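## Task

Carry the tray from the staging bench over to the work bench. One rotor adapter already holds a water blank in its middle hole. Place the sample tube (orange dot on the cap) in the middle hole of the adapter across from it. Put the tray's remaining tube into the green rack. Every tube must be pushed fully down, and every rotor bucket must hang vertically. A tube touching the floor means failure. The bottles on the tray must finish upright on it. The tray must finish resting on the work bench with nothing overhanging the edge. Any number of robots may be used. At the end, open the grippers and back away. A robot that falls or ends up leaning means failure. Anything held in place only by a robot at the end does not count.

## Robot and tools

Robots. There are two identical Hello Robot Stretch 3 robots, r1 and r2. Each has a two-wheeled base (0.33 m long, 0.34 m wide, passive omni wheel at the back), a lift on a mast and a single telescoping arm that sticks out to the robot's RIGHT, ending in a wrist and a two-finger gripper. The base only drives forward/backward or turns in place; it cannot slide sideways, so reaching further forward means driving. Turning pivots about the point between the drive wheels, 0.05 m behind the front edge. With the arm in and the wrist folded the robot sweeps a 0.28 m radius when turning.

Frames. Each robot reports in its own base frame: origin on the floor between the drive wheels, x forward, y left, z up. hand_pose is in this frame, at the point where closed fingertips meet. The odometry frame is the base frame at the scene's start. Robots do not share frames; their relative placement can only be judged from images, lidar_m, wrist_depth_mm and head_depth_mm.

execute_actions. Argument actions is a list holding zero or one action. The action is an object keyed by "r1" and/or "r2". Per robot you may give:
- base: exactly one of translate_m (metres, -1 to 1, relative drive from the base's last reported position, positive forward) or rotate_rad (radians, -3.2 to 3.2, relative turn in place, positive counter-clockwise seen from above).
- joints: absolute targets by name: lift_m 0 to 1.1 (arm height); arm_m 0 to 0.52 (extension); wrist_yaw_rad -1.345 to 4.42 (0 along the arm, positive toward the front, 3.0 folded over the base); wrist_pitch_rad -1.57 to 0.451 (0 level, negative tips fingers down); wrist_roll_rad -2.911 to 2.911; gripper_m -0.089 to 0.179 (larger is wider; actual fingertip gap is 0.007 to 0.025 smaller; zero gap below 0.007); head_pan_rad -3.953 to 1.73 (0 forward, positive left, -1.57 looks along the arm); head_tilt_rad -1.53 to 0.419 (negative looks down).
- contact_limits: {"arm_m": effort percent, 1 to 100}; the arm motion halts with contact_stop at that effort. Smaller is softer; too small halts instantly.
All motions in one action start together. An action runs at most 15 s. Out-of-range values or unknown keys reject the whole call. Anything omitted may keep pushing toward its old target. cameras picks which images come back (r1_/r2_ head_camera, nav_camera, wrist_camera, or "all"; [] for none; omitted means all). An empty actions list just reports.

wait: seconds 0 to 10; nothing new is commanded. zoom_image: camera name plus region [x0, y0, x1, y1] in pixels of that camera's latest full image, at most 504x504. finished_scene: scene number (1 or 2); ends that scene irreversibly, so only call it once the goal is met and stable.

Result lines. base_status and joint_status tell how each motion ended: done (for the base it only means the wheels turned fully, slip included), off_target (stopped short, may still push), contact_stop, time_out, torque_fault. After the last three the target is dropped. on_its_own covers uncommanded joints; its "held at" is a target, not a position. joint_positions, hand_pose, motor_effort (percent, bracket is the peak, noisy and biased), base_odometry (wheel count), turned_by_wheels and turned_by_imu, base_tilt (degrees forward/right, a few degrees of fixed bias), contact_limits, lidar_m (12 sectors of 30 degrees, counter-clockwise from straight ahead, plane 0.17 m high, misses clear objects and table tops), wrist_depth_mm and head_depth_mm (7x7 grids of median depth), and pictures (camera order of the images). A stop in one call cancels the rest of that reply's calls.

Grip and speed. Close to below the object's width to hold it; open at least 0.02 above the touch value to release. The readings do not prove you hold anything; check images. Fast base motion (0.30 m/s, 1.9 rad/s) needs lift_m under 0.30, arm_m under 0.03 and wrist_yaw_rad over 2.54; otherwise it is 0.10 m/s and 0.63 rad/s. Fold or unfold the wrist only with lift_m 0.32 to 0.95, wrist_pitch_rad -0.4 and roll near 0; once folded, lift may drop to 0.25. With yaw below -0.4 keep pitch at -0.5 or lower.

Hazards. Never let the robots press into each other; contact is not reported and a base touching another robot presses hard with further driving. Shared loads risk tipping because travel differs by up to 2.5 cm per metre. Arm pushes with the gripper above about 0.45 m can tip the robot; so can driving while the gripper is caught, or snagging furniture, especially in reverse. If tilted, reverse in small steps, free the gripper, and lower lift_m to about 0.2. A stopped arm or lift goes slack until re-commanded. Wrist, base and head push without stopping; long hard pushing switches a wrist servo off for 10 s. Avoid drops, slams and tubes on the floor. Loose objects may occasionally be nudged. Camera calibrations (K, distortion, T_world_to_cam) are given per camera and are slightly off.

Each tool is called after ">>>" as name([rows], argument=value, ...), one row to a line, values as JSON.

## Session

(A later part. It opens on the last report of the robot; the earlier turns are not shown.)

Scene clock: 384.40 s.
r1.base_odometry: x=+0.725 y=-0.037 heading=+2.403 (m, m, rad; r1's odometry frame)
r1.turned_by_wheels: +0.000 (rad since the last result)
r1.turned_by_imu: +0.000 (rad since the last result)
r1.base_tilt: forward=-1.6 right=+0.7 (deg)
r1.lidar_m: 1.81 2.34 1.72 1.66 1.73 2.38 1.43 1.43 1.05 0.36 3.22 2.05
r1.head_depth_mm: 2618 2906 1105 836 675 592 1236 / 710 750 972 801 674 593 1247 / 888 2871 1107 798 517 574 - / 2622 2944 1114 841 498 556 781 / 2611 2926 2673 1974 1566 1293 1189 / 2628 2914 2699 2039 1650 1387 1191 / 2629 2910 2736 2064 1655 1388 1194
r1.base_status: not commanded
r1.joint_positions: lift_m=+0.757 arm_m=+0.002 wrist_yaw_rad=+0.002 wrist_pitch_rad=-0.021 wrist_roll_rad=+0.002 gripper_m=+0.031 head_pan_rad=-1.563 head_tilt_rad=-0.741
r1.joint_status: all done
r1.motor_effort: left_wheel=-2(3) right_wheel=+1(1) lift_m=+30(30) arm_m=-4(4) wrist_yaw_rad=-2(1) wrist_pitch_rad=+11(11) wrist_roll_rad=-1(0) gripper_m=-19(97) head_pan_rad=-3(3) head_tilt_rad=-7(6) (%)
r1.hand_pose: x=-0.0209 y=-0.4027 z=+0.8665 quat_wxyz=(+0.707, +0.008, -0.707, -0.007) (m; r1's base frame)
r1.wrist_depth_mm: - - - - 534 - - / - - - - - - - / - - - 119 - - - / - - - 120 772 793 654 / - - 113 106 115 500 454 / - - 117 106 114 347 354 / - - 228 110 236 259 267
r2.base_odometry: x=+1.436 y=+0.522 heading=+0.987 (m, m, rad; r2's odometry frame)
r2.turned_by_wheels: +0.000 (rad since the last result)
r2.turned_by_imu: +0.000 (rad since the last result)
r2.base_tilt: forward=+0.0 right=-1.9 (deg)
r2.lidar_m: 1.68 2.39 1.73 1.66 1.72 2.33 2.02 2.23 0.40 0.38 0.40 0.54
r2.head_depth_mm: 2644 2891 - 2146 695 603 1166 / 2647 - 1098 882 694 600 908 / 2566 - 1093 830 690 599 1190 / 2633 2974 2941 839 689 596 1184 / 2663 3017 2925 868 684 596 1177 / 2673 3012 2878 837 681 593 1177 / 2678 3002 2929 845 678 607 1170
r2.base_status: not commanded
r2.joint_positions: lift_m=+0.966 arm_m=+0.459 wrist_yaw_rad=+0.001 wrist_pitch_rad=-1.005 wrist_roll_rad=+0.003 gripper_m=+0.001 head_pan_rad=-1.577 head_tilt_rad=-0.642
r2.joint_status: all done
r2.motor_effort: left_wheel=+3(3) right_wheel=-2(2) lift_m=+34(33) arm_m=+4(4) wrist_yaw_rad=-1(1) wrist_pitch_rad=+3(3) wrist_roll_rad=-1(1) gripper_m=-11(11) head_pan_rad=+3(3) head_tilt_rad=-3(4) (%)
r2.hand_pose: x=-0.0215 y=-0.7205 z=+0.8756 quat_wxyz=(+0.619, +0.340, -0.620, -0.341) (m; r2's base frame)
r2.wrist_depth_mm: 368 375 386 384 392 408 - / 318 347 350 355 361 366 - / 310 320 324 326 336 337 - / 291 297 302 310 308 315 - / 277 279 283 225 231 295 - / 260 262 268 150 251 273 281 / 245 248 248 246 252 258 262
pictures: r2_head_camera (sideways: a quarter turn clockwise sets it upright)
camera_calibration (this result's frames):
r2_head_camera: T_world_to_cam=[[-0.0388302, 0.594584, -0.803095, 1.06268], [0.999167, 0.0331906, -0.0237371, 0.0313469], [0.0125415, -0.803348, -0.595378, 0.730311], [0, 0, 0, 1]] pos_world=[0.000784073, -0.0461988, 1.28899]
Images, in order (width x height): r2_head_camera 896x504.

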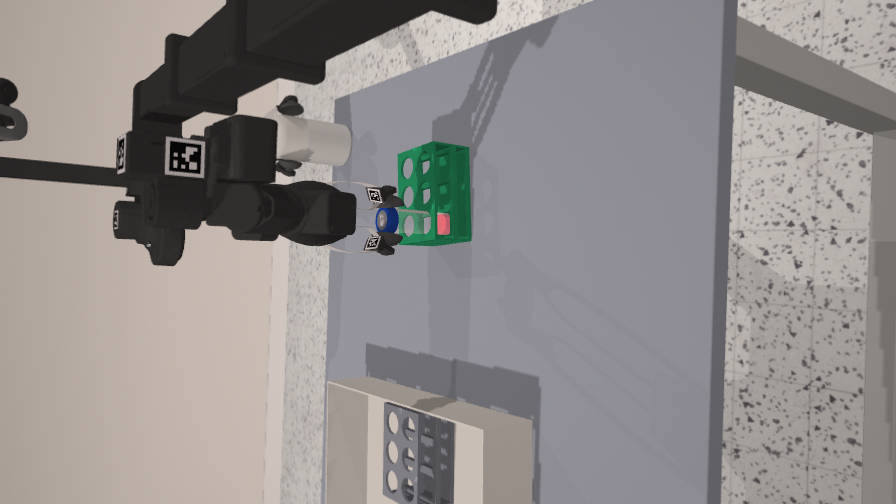

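>>> execute_actions([
  {"r1":{"joints":{"lift_m":0.88}},"r2":{"joints":{"gripper_m":0.06}}},
], cameras=[])

>>> execute_actions([
  {"r1":{"base":{"translate_m":-0.55}},"r2":{"joints":{"lift_m":1.05}}},
], cameras=[])

>>> execute_actions([
  {"r1":{"joints":{"arm_m":0.168}},"r2":{"joints":{"arm_m":0.2,"head_pan_rad":-1.2}}},
], cameras=["r1_head_camera"])

>>> execute_actions([
  {"r1":{"joints":{"lift_m":0.766}}},
], cameras=["r2_head_camera"])

Scene clock: 393.87 s.
r1.base_odometry: x=+0.725 y=-0.037 heading=+2.403 (m, m, rad; r1's odometry frame)
r1.turned_by_wheels: +0.000 (rad since the last result)
r1.turned_by_imu: -0.001 (rad since the last result)
r1.base_tilt: forward=-1.6 right=+0.7 (deg)
r1.lidar_m: 1.81 2.34 1.72 1.66 1.73 2.38 1.43 1.43 1.05 0.37 3.20 2.04
r1.head_depth_mm: 2592 2944 1101 834 674 - - / 712 750 1105 799 678 - - / 889 2904 1103 442 - - - / 2645 2910 1109 424 448 603 765 / 2614 2898 2659 2056 1563 1299 1196 / 2602 2908 2698 2053 1646 1386 1186 / 2600 2919 2693 2071 1655 1388 1190
r1.base_status: not commanded
r1.joint_positions: lift_m=+0.880 arm_m=+0.002 wrist_yaw_rad=+0.002 wrist_pitch_rad=-0.052 wrist_roll_rad=+0.002 gripper_m=+0.031 head_pan_rad=-1.563 head_tilt_rad=-0.741
r1.joint_status: all done
r1.motor_effort: left_wheel=-3(2) right_wheel=+1(1) lift_m=+42(44) arm_m=-4(4) wrist_yaw_rad=-1(2) wrist_pitch_rad=+27(29) wrist_roll_rad=-1(0) gripper_m=-19(20) head_pan_rad=-2(3) head_tilt_rad=-6(6) (%)
r1.hand_pose: x=-0.0209 y=-0.4017 z=+0.9809 quat_wxyz=(+0.707, +0.020, -0.707, -0.018) (m; r1's base frame)
r1.wrist_depth_mm: - - - - 629 - - / - - - - 551 - - / - - - 119 - - - / - - - 120 - - - / - - 114 106 115 732 681 / - - 118 106 114 558 494 / - - - 110 388 428 427
r2.base_odometry: x=+1.436 y=+0.522 heading=+0.987 (m, m, rad; r2's odometry frame)
r2.turned_by_wheels: +0.000 (rad since the last result)
r2.turned_by_imu: +0.000 (rad since the last result)
r2.base_tilt: forward=-0.1 right=-2.0 (deg)
r2.lidar_m: 1.68 2.40 1.73 1.66 1.72 2.33 2.02 2.24 0.40 0.38 0.40 0.54
r2.head_depth_mm: 2616 2860 - 2152 697 604 1165 / 2651 - 2789 882 692 602 909 / 1318 - 1153 828 691 599 1187 / 2598 2974 2957 839 689 597 1187 / 2656 2959 2941 872 684 596 1173 / 2664 2980 2906 838 684 594 1175 / 2679 2986 2890 847 678 606 1177
r2.base_status: not commanded
r2.joint_positions: lift_m=+0.966 arm_m=+0.459 wrist_yaw_rad=+0.001 wrist_pitch_rad=-1.005 wrist_roll_rad=+0.003 gripper_m=+0.060 head_pan_rad=-1.577 head_tilt_rad=-0.642
r2.joint_status: all done
r2.motor_effort: left_wheel=+3(3) right_wheel=-2(2) lift_m=+34(33) arm_m=+4(4) wrist_yaw_rad=-1(1) wrist_pitch_rad=+3(3) wrist_roll_rad=-1(1) gripper_m=+1(80) head_pan_rad=+3(3) head_tilt_rad=-3(4) (%)
r2.hand_pose: x=-0.0215 y=-0.7205 z=+0.8756 quat_wxyz=(+0.619, +0.340, -0.620, -0.341) (m; r2's base frame)
r2.wrist_depth_mm: 366 377 381 385 388 409 - / 318 343 349 357 360 367 - / 309 321 325 326 334 336 - / 294 299 303 306 308 315 - / 276 279 285 226 236 288 - / 259 263 - 154 - 273 282 / 246 248 249 248 251 259 261
pictures: none
No camera images: the call's "cameras" was empty. Leave "cameras" out to get every camera's image.

Scene clock: 400.37 s.
r1.base_odometry: x=+1.132 y=-0.407 heading=+2.403 (m, m, rad; r1's odometry frame)
r1.turned_by_wheels: +0.000 (rad since the last result)
r1.turned_by_imu: -0.002 (rad since the last result)
r1.base_tilt: forward=-1.7 right=+0.6 (deg)
r1.lidar_m: 2.35 2.35 1.73 1.67 1.73 2.38 1.28 0.91 1.05 1.01 1.05 0.66
r1.head_depth_mm: 2648 2981 1104 839 672 - - / 2616 2918 1105 803 656 - - / 2609 2942 966 432 - - - / 2620 2928 978 425 448 602 1183 / 2598 2934 1109 803 651 581 1190 / 2619 2898 1116 818 663 583 1192 / 2574 2879 1119 848 681 584 1194
r1.base_status: done
r1.joint_positions: lift_m=+0.880 arm_m=+0.002 wrist_yaw_rad=+0.002 wrist_pitch_rad=-0.052 wrist_roll_rad=+0.002 gripper_m=+0.031 head_pan_rad=-1.563 head_tilt_rad=-0.741
r1.joint_status: not commanded
r1.motor_effort: left_wheel=-2(5) right_wheel=+2(2) lift_m=+42(42) arm_m=-4(4) wrist_yaw_rad=-1(1) wrist_pitch_rad=+27(27) wrist_roll_rad=-1(1) gripper_m=-19(18) head_pan_rad=-3(3) head_tilt_rad=-5(6) (%)
r1.hand_pose: x=-0.0210 y=-0.4017 z=+0.9809 quat_wxyz=(+0.707, +0.019, -0.707, -0.018) (m; r1's base frame)
r1.wrist_depth_mm: 548 920 - - - - - / - - - - - - - / - - - 119 - - - / - - - 120 - - - / 610 703 114 106 115 797 808 / 478 515 118 106 114 573 560 / 396 355 300 110 307 423 437
r2.base_odometry: x=+1.436 y=+0.522 heading=+0.987 (m, m, rad; r2's odometry frame)
r2.turned_by_wheels: +0.000 (rad since the last result)
r2.turned_by_imu: +0.000 (rad since the last result)
r2.base_tilt: forward=-0.1 right=-1.9 (deg)
r2.lidar_m: 1.68 2.38 1.72 1.66 1.72 2.32 2.02 2.24 0.40 0.38 0.40 0.54
r2.head_depth_mm: - 3029 3030 2178 695 603 1174 / 2677 3017 3006 884 693 601 912 / - 2996 2972 833 689 598 1190 / 2664 2992 2986 842 688 597 1182 / 2672 2978 2949 868 684 597 1183 / 2631 2916 1639 835 682 593 1178 / 1276 1056 1030 845 680 606 1173
r2.base_status: not commanded
r2.joint_positions: lift_m=+1.050 arm_m=+0.459 wrist_yaw_rad=+0.001 wrist_pitch_rad=-1.005 wrist_roll_rad=+0.003 gripper_m=+0.060 head_pan_rad=-1.577 head_tilt_rad=-0.642
r2.joint_status: all done
r2.motor_effort: left_wheel=+3(3) right_wheel=-2(2) lift_m=+43(45) arm_m=+4(4) wrist_yaw_rad=-1(0) wrist_pitch_rad=+3(3) wrist_roll_rad=-1(0) gripper_m=+1(0) head_pan_rad=+3(3) head_tilt_rad=-4(3) (%)
r2.hand_pose: x=-0.0215 y=-0.7205 z=+0.9593 quat_wxyz=(+0.619, +0.340, -0.620, -0.341) (m; r2's base frame)
r2.wrist_depth_mm: 482 488 496 - - - - / 390 445 457 466 473 - - / 400 412 422 424 440 - - / 350 391 396 400 406 422 - / 311 361 371 361 379 387 - / 314 344 - 293 - 360 - / 313 320 320 323 327 339 -
pictures: none
No camera images: the call's "cameras" was empty. Leave "cameras" out to get every camera's image.

Scene clock: 403.50 s.
r1.base_odometry: x=+1.132 y=-0.407 heading=+2.403 (m, m, rad; r1's odometry frame)
r1.turned_by_wheels: +0.000 (rad since the last result)
r1.turned_by_imu: +0.000 (rad since the last result)
r1.base_tilt: forward=-1.7 right=+0.7 (deg)
r1.lidar_m: 2.36 2.35 1.73 1.67 1.73 2.37 1.28 0.91 1.05 1.01 1.05 0.66
r1.head_depth_mm: 2599 2939 1099 - - 591 1183 / 2578 2936 1100 - - 595 1185 / 2616 2915 1111 - - 594 1188 / 2632 2926 2829 806 643 595 1191 / 2662 2900 1113 803 649 583 1191 / 2626 2872 1115 818 663 583 1185 / 2522 2783 1121 844 682 583 1189
r1.base_status: not commanded
r1.joint_positions: lift_m=+0.880 arm_m=+0.168 wrist_yaw_rad=+0.002 wrist_pitch_rad=-0.052 wrist_roll_rad=+0.002 gripper_m=+0.031 head_pan_rad=-1.563 head_tilt_rad=-0.741
r1.joint_status: all done
r1.motor_effort: left_wheel=-2(2) right_wheel=+1(2) lift_m=+42(42) arm_m=+4(5) wrist_yaw_rad=-1(1) wrist_pitch_rad=+27(27) wrist_roll_rad=+0(0) gripper_m=-18(20) head_pan_rad=-3(3) head_tilt_rad=-6(5) (%)
r1.hand_pose: x=-0.0210 y=-0.5673 z=+0.9809 quat_wxyz=(+0.707, +0.019, -0.707, -0.018) (m; r1's base frame)
r1.wrist_depth_mm: - 641 - - - - - / - - - - - - - / - - - 119 - - - / - - - 120 - - - / 679 697 114 106 115 - - / 500 508 118 106 114 557 573 / 392 314 290 110 314 428 434
r2.base_odometry: x=+1.436 y=+0.522 heading=+0.987 (m, m, rad; r2's odometry frame)
r2.turned_by_wheels: +0.000 (rad since the last result)
r2.turned_by_imu: +0.000 (rad since the last result)
r2.base_tilt: forward=-0.2 right=-2.0 (deg)
r2.lidar_m: 1.68 2.39 1.73 1.66 1.72 2.33 2.02 2.22 0.40 0.38 0.40 0.54
r2.head_depth_mm: 2580 2811 2986 881 697 572 1174 / 2632 2929 3028 885 694 573 1187 / 1342 1579 1631 850 689 597 1186 / 2817 989 1044 858 687 615 1186 / 3029 3356 1097 781 685 1332 1131 / 3143 3548 1185 784 683 1355 1137 / 3264 3671 1178 829 698 1377 1150
r2.base_status: not commanded
r2.joint_positions: lift_m=+1.050 arm_m=+0.200 wrist_yaw_rad=+0.001 wrist_pitch_rad=-1.005 wrist_roll_rad=+0.003 gripper_m=+0.060 head_pan_rad=-1.207 head_tilt_rad=-0.642
r2.joint_status: all done
r2.motor_effort: left_wheel=+3(3) right_wheel=-3(3) lift_m=+43(43) arm_m=-4(4) wrist_yaw_rad=+1(0) wrist_pitch_rad=+3(3) wrist_roll_rad=+0(0) gripper_m=+1(1) head_pan_rad=+3(22) head_tilt_rad=-2(3) (%)
r2.hand_pose: x=-0.0215 y=-0.4624 z=+0.9593 quat_wxyz=(+0.619, +0.340, -0.620, -0.341) (m; r2's base frame)
r2.wrist_depth_mm: 406 474 507 497 515 - - / 423 441 464 423 466 - - / 405 409 423 429 439 - - / 346 386 394 400 403 421 - / 363 368 377 375 379 390 - / 344 341 - 345 - 359 - / 319 322 326 331 332 339 -
pictures: r1_head_camera (sideways: a quarter turn clockwise sets it upright)
camera_calibration (this result's frames):
r1_head_camera: T_world_to_cam=[[0.0393255, 0.634471, -0.771946, 1.02569], [0.998728, -0.049346, 0.0103205, -0.0208214], [-0.0315444, -0.77137, -0.635604, 0.786813], [0, 0, 0, 1]] pos_world=[0.00527857, -0.0448768, 1.2921]
Images, in order (width x height): r1_head_camera 896x504.

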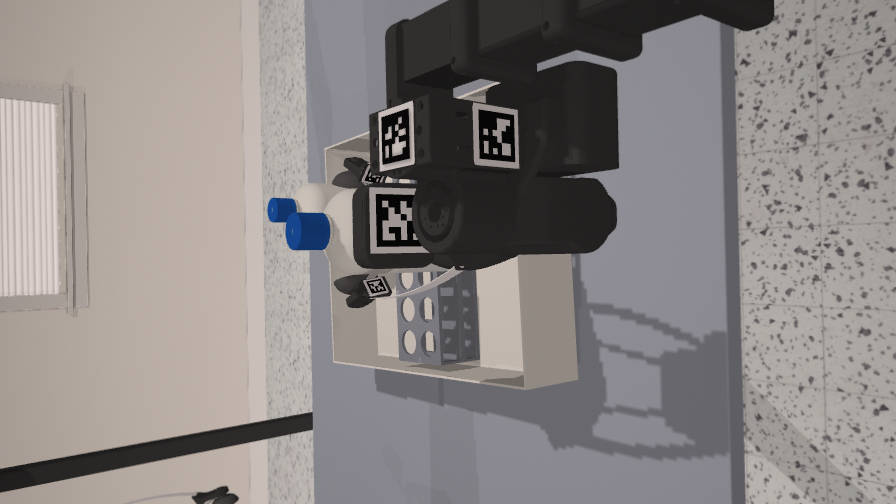

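Scene clock: 405.37 s.
r1.base_odometry: x=+1.132 y=-0.407 heading=+2.403 (m, m, rad; r1's odometry frame)
r1.turned_by_wheels: +0.000 (rad since the last result)
r1.turned_by_imu: +0.000 (rad since the last result)
r1.base_tilt: forward=-1.8 right=+0.6 (deg)
r1.lidar_m: 2.35 2.35 1.73 1.67 1.73 2.38 1.28 0.91 1.05 1.01 1.05 0.66
r1.head_depth_mm: 2625 2943 1101 835 692 - - / 2595 2945 1107 801 - - 1187 / 2615 2903 965 787 - 1280 1184 / 2584 2940 976 638 652 595 1183 / 2611 2929 1113 804 650 583 1189 / 2595 2919 1119 815 662 583 1193 / 2533 2749 1121 848 681 584 1193
r1.base_status: not commanded
r1.joint_positions: lift_m=+0.766 arm_m=+0.168 wrist_yaw_rad=+0.002 wrist_pitch_rad=-0.041 wrist_roll_rad=+0.002 gripper_m=+0.031 head_pan_rad=-1.563 head_tilt_rad=-0.741
r1.joint_status: all done
r1.motor_effort: left_wheel=-2(2) right_wheel=+1(1) lift_m=+32(34) arm_m=+4(4) wrist_yaw_rad=-1(1) wrist_pitch_rad=+22(27) wrist_roll_rad=-1(2) gripper_m=-19(19) head_pan_rad=-3(3) head_tilt_rad=-5(6) (%)
r1.hand_pose: x=-0.0210 y=-0.5677 z=+0.8701 quat_wxyz=(+0.707, +0.016, -0.707, -0.014) (m; r1's base frame)
r1.wrist_depth_mm: - - - - - - - / - - - - - - - / - - - 118 - - - / 679 702 484 119 497 - - / 423 286 114 106 115 457 506 / 204 247 118 106 114 240 345 / 195 234 225 111 235 237 181
r2.base_odometry: x=+1.436 y=+0.522 heading=+0.987 (m, m, rad; r2's odometry frame)
r2.turned_by_wheels: +0.000 (rad since the last result)
r2.turned_by_imu: +0.000 (rad since the last result)
r2.base_tilt: forward=+0.0 right=-1.9 (deg)
r2.lidar_m: 1.68 2.39 1.72 1.66 1.72 2.33 2.02 2.23 0.40 0.38 0.40 0.54
r2.head_depth_mm: 2573 2820 3037 889 698 574 1176 / 2685 2931 2969 881 694 571 1194 / 2664 1418 1205 846 690 598 1181 / 2891 3042 995 861 686 615 1191 / 3008 3355 1087 780 685 1324 1128 / 3131 3567 1174 786 681 1343 1130 / 3283 3643 1172 825 700 1379 1156
r2.base_status: not commanded
r2.joint_positions: lift_m=+1.050 arm_m=+0.200 wrist_yaw_rad=+0.001 wrist_pitch_rad=-1.005 wrist_roll_rad=+0.003 gripper_m=+0.060 head_pan_rad=-1.207 head_tilt_rad=-0.642
r2.joint_status: not commanded
r2.motor_effort: left_wheel=+3(3) right_wheel=-2(2) lift_m=+43(43) arm_m=-4(4) wrist_yaw_rad=+0(0) wrist_pitch_rad=+3(3) wrist_roll_rad=-1(0) gripper_m=+1(1) head_pan_rad=+3(3) head_tilt_rad=-3(2) (%)
r2.hand_pose: x=-0.0215 y=-0.4624 z=+0.9593 quat_wxyz=(+0.619, +0.340, -0.620, -0.341) (m; r2's base frame)
r2.wrist_depth_mm: 410 471 504 499 510 - - / 418 440 457 424 458 - - / 406 414 425 426 435 - - / 341 381 394 402 401 417 - / 361 362 376 373 378 385 - / 340 341 - 352 - 359 - / 323 322 324 329 329 336 -
pictures: r2_head_camera (sideways: a quarter turn clockwise sets it upright)
camera_calibration (this result's frames):
r2_head_camera: T_world_to_cam=[[-0.251088, 0.540363, -0.803095, 1.06398], [0.91964, 0.392046, -0.0237372, 0.031832], [0.302023, -0.744518, -0.595377, 0.728545], [0, 0, 0, 1]] pos_world=[0.0178396, -0.0449975, 1.28899]
Images, in order (width x height): r2_head_camera 896x504.

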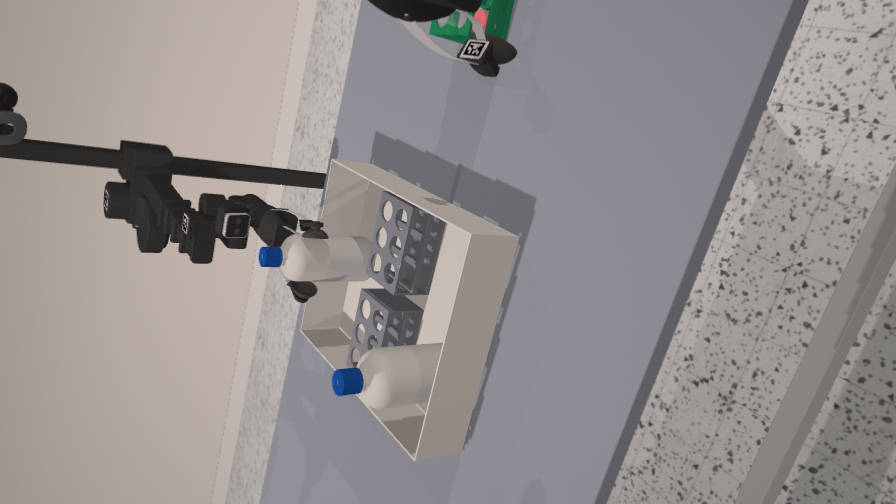

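>>> execute_actions([
  {"r1":{"joints":{"gripper_m":0.13}}},
], cameras=[])

>>> execute_actions([
  {"r1":{"joints":{"arm_m":0,"lift_m":0.8}}},
], cameras=["r2_head_camera"])

>>> finished_scene(scene=2)

Scene clock: 409.60 s.
r1.base_odometry: x=+1.132 y=-0.407 heading=+2.403 (m, m, rad; r1's odometry frame)
r1.turned_by_wheels: +0.000 (rad since the last result)
r1.turned_by_imu: +0.000 (rad since the last result)
r1.base_tilt: forward=-1.6 right=+0.6 (deg)
r1.lidar_m: 2.36 2.35 1.72 1.67 1.73 2.38 1.28 0.91 1.05 1.01 1.05 0.66
r1.head_depth_mm: 2635 2943 1100 839 692 - - / 2614 2952 1104 801 - - 1193 / 2596 2939 962 793 - 1283 1187 / 2600 2952 974 653 651 597 1187 / 2628 2925 1111 804 657 582 1189 / 2603 2928 1125 815 664 582 1191 / 2558 2803 1116 846 680 586 1187
r1.base_status: not commanded
r1.joint_positions: lift_m=+0.766 arm_m=+0.168 wrist_yaw_rad=+0.002 wrist_pitch_rad=-0.022 wrist_roll_rad=+0.002 gripper_m=+0.130 head_pan_rad=-1.563 head_tilt_rad=-0.741
r1.joint_status: all done
r1.motor_effort: left_wheel=-3(2) right_wheel=+1(1) lift_m=+32(32) arm_m=+4(4) wrist_yaw_rad=-1(1) wrist_pitch_rad=+11(21) wrist_roll_rad=-1(0) gripper_m=+1(85) head_pan_rad=-3(3) head_tilt_rad=-5(7) (%)
r1.hand_pose: x=-0.0210 y=-0.5683 z=+0.8750 quat_wxyz=(+0.707, +0.009, -0.707, -0.008) (m; r1's base frame)
r1.wrist_depth_mm: - - - - - - - / - - - - - - - / - - - 120 - - - / - - 493 124 - - - / 451 491 263 110 302 571 545 / 216 266 266 107 264 - 369 / - 246 233 112 190 252 177
r2.base_odometry: x=+1.436 y=+0.522 heading=+0.987 (m, m, rad; r2's odometry frame)
r2.turned_by_wheels: +0.000 (rad since the last result)
r2.turned_by_imu: +0.000 (rad since the last result)
r2.base_tilt: forward=+0.0 right=-2.0 (deg)
r2.lidar_m: 1.68 2.38 1.73 1.66 1.71 2.33 2.02 2.24 0.40 0.38 0.40 0.54
r2.head_depth_mm: 2545 2835 3003 884 696 573 1168 / 2639 2942 3024 885 695 572 1192 / 2729 1419 1134 851 689 598 1183 / 2887 3071 989 860 688 614 1186 / 3028 3343 1079 780 685 1321 1129 / 3117 3480 1183 783 682 1349 1130 / 3292 3668 1178 827 700 1381 1148
r2.base_status: not commanded
r2.joint_positions: lift_m=+1.050 arm_m=+0.200 wrist_yaw_rad=+0.001 wrist_pitch_rad=-1.005 wrist_roll_rad=+0.003 gripper_m=+0.060 head_pan_rad=-1.207 head_tilt_rad=-0.642
r2.joint_status: not commanded
r2.motor_effort: left_wheel=+3(3) right_wheel=-2(2) lift_m=+43(43) arm_m=-4(4) wrist_yaw_rad=+0(0) wrist_pitch_rad=+3(3) wrist_roll_rad=+0(0) gripper_m=+1(1) head_pan_rad=+4(3) head_tilt_rad=-3(2) (%)
r2.hand_pose: x=-0.0215 y=-0.4624 z=+0.9593 quat_wxyz=(+0.619, +0.340, -0.620, -0.341) (m; r2's base frame)
r2.wrist_depth_mm: 408 478 500 489 517 - - / 419 438 464 417 455 - - / 412 413 423 431 433 - - / 350 387 391 397 398 416 - / 361 366 375 376 377 384 - / 340 345 - 350 - 359 - / 322 323 325 331 329 334 -
pictures: none
No camera images: the call's "cameras" was empty. Leave "cameras" out to get every camera's image.

Scene clock: 412.07 s.
r1.base_odometry: x=+1.132 y=-0.407 heading=+2.403 (m, m, rad; r1's odometry frame)
r1.turned_by_wheels: +0.000 (rad since the last result)
r1.turned_by_imu: +0.000 (rad since the last result)
r1.base_tilt: forward=-1.6 right=+0.7 (deg)
r1.lidar_m: 2.35 2.35 1.72 1.67 1.73 2.38 1.28 0.91 1.05 1.01 1.05 0.66
r1.head_depth_mm: 2625 2949 1100 839 674 592 - / 2609 2927 1107 797 649 594 - / 2621 2936 968 786 659 - - / 2609 2933 977 634 653 593 1176 / 2643 2931 1113 803 645 582 1188 / 2608 2895 1122 818 661 583 1189 / 2523 2791 1123 848 682 584 1193
r1.base_status: not commanded
r1.joint_positions: lift_m=+0.800 arm_m=+0.002 wrist_yaw_rad=+0.002 wrist_pitch_rad=-0.021 wrist_roll_rad=+0.002 gripper_m=+0.130 head_pan_rad=-1.563 head_tilt_rad=-0.741
r1.joint_status: all done
joint sent to its limit — the command would take r1.arm_m past its lower limit, so that joint was sent only as far as its limit.
r1.motor_effort: left_wheel=-2(2) right_wheel=+1(2) lift_m=+39(39) arm_m=-4(5) wrist_yaw_rad=-1(1) wrist_pitch_rad=+10(11) wrist_roll_rad=+0(1) gripper_m=+0(0) head_pan_rad=-2(3) head_tilt_rad=-6(6) (%)
r1.hand_pose: x=-0.0210 y=-0.4027 z=+0.9091 quat_wxyz=(+0.707, +0.008, -0.707, -0.007) (m; r1's base frame)
r1.wrist_depth_mm: - - - - - - - / - - - - - - - / - - - - - - - / - - - 314 - - - / 473 602 476 288 477 686 655 / 390 286 287 285 291 - 444 / 309 292 291 296 295 300 334
r2.base_odometry: x=+1.436 y=+0.522 heading=+0.987 (m, m, rad; r2's odometry frame)
r2.turned_by_wheels: +0.000 (rad since the last result)
r2.turned_by_imu: +0.000 (rad since the last result)
r2.base_tilt: forward=-0.2 right=-2.0 (deg)
r2.lidar_m: 1.68 2.39 1.73 1.66 1.72 2.33 2.02 2.23 0.40 0.38 0.40 0.53
r2.head_depth_mm: 2542 2799 2948 886 696 573 1170 / 2625 2943 2978 884 694 572 1190 / 2683 1345 1627 847 691 598 1185 / 2874 3198 1005 858 685 613 1188 / 2995 3344 1097 781 684 1319 1134 / 3118 3484 1186 784 681 1344 1133 / 3232 3648 1172 830 701 1389 1156
r2.base_status: not commanded
r2.joint_positions: lift_m=+1.050 arm_m=+0.200 wrist_yaw_rad=+0.001 wrist_pitch_rad=-1.005 wrist_roll_rad=+0.003 gripper_m=+0.060 head_pan_rad=-1.207 head_tilt_rad=-0.642
r2.joint_status: not commanded
r2.motor_effort: left_wheel=+3(3) right_wheel=-2(2) lift_m=+43(43) arm_m=-4(5) wrist_yaw_rad=+0(0) wrist_pitch_rad=+3(3) wrist_roll_rad=-1(0) gripper_m=+1(1) head_pan_rad=+3(3) head_tilt_rad=-4(3) (%)
r2.hand_pose: x=-0.0215 y=-0.4624 z=+0.9593 quat_wxyz=(+0.619, +0.340, -0.620, -0.341) (m; r2's base frame)
r2.wrist_depth_mm: 411 477 499 498 510 - - / 419 438 460 421 465 - - / 410 413 428 433 435 - - / 347 381 396 398 401 420 - / 363 368 372 370 379 389 - / 342 344 - 350 - 360 - / 323 320 323 328 329 339 -
pictures: r2_head_camera (sideways: a quarter turn clockwise sets it upright)
camera_calibration (this result's frames):
r2_head_camera: T_world_to_cam=[[-0.251088, 0.540364, -0.803095, 1.06397], [0.91964, 0.392045, -0.0237371, 0.031832], [0.302023, -0.744518, -0.595378, 0.728545], [0, 0, 0, 1]] pos_world=[0.0178396, -0.0449975, 1.28899]
Images, in order (width x height): r2_head_camera 896x504.

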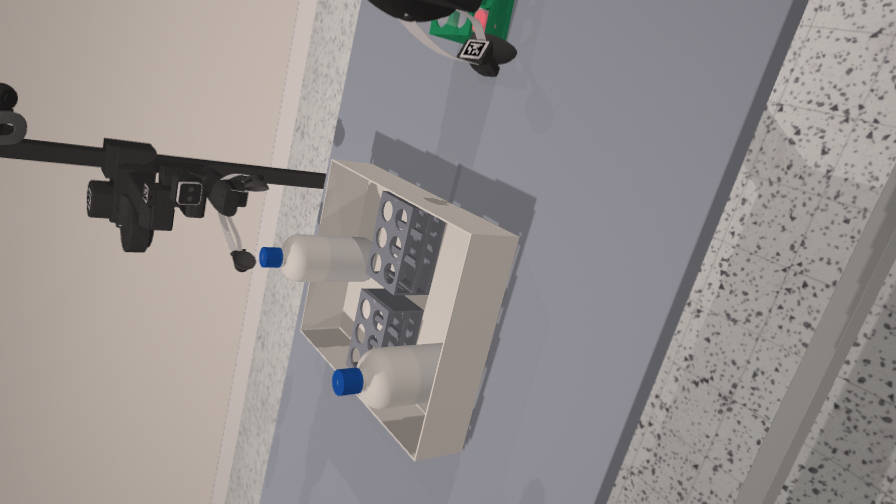

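The scene is finished: the task was done.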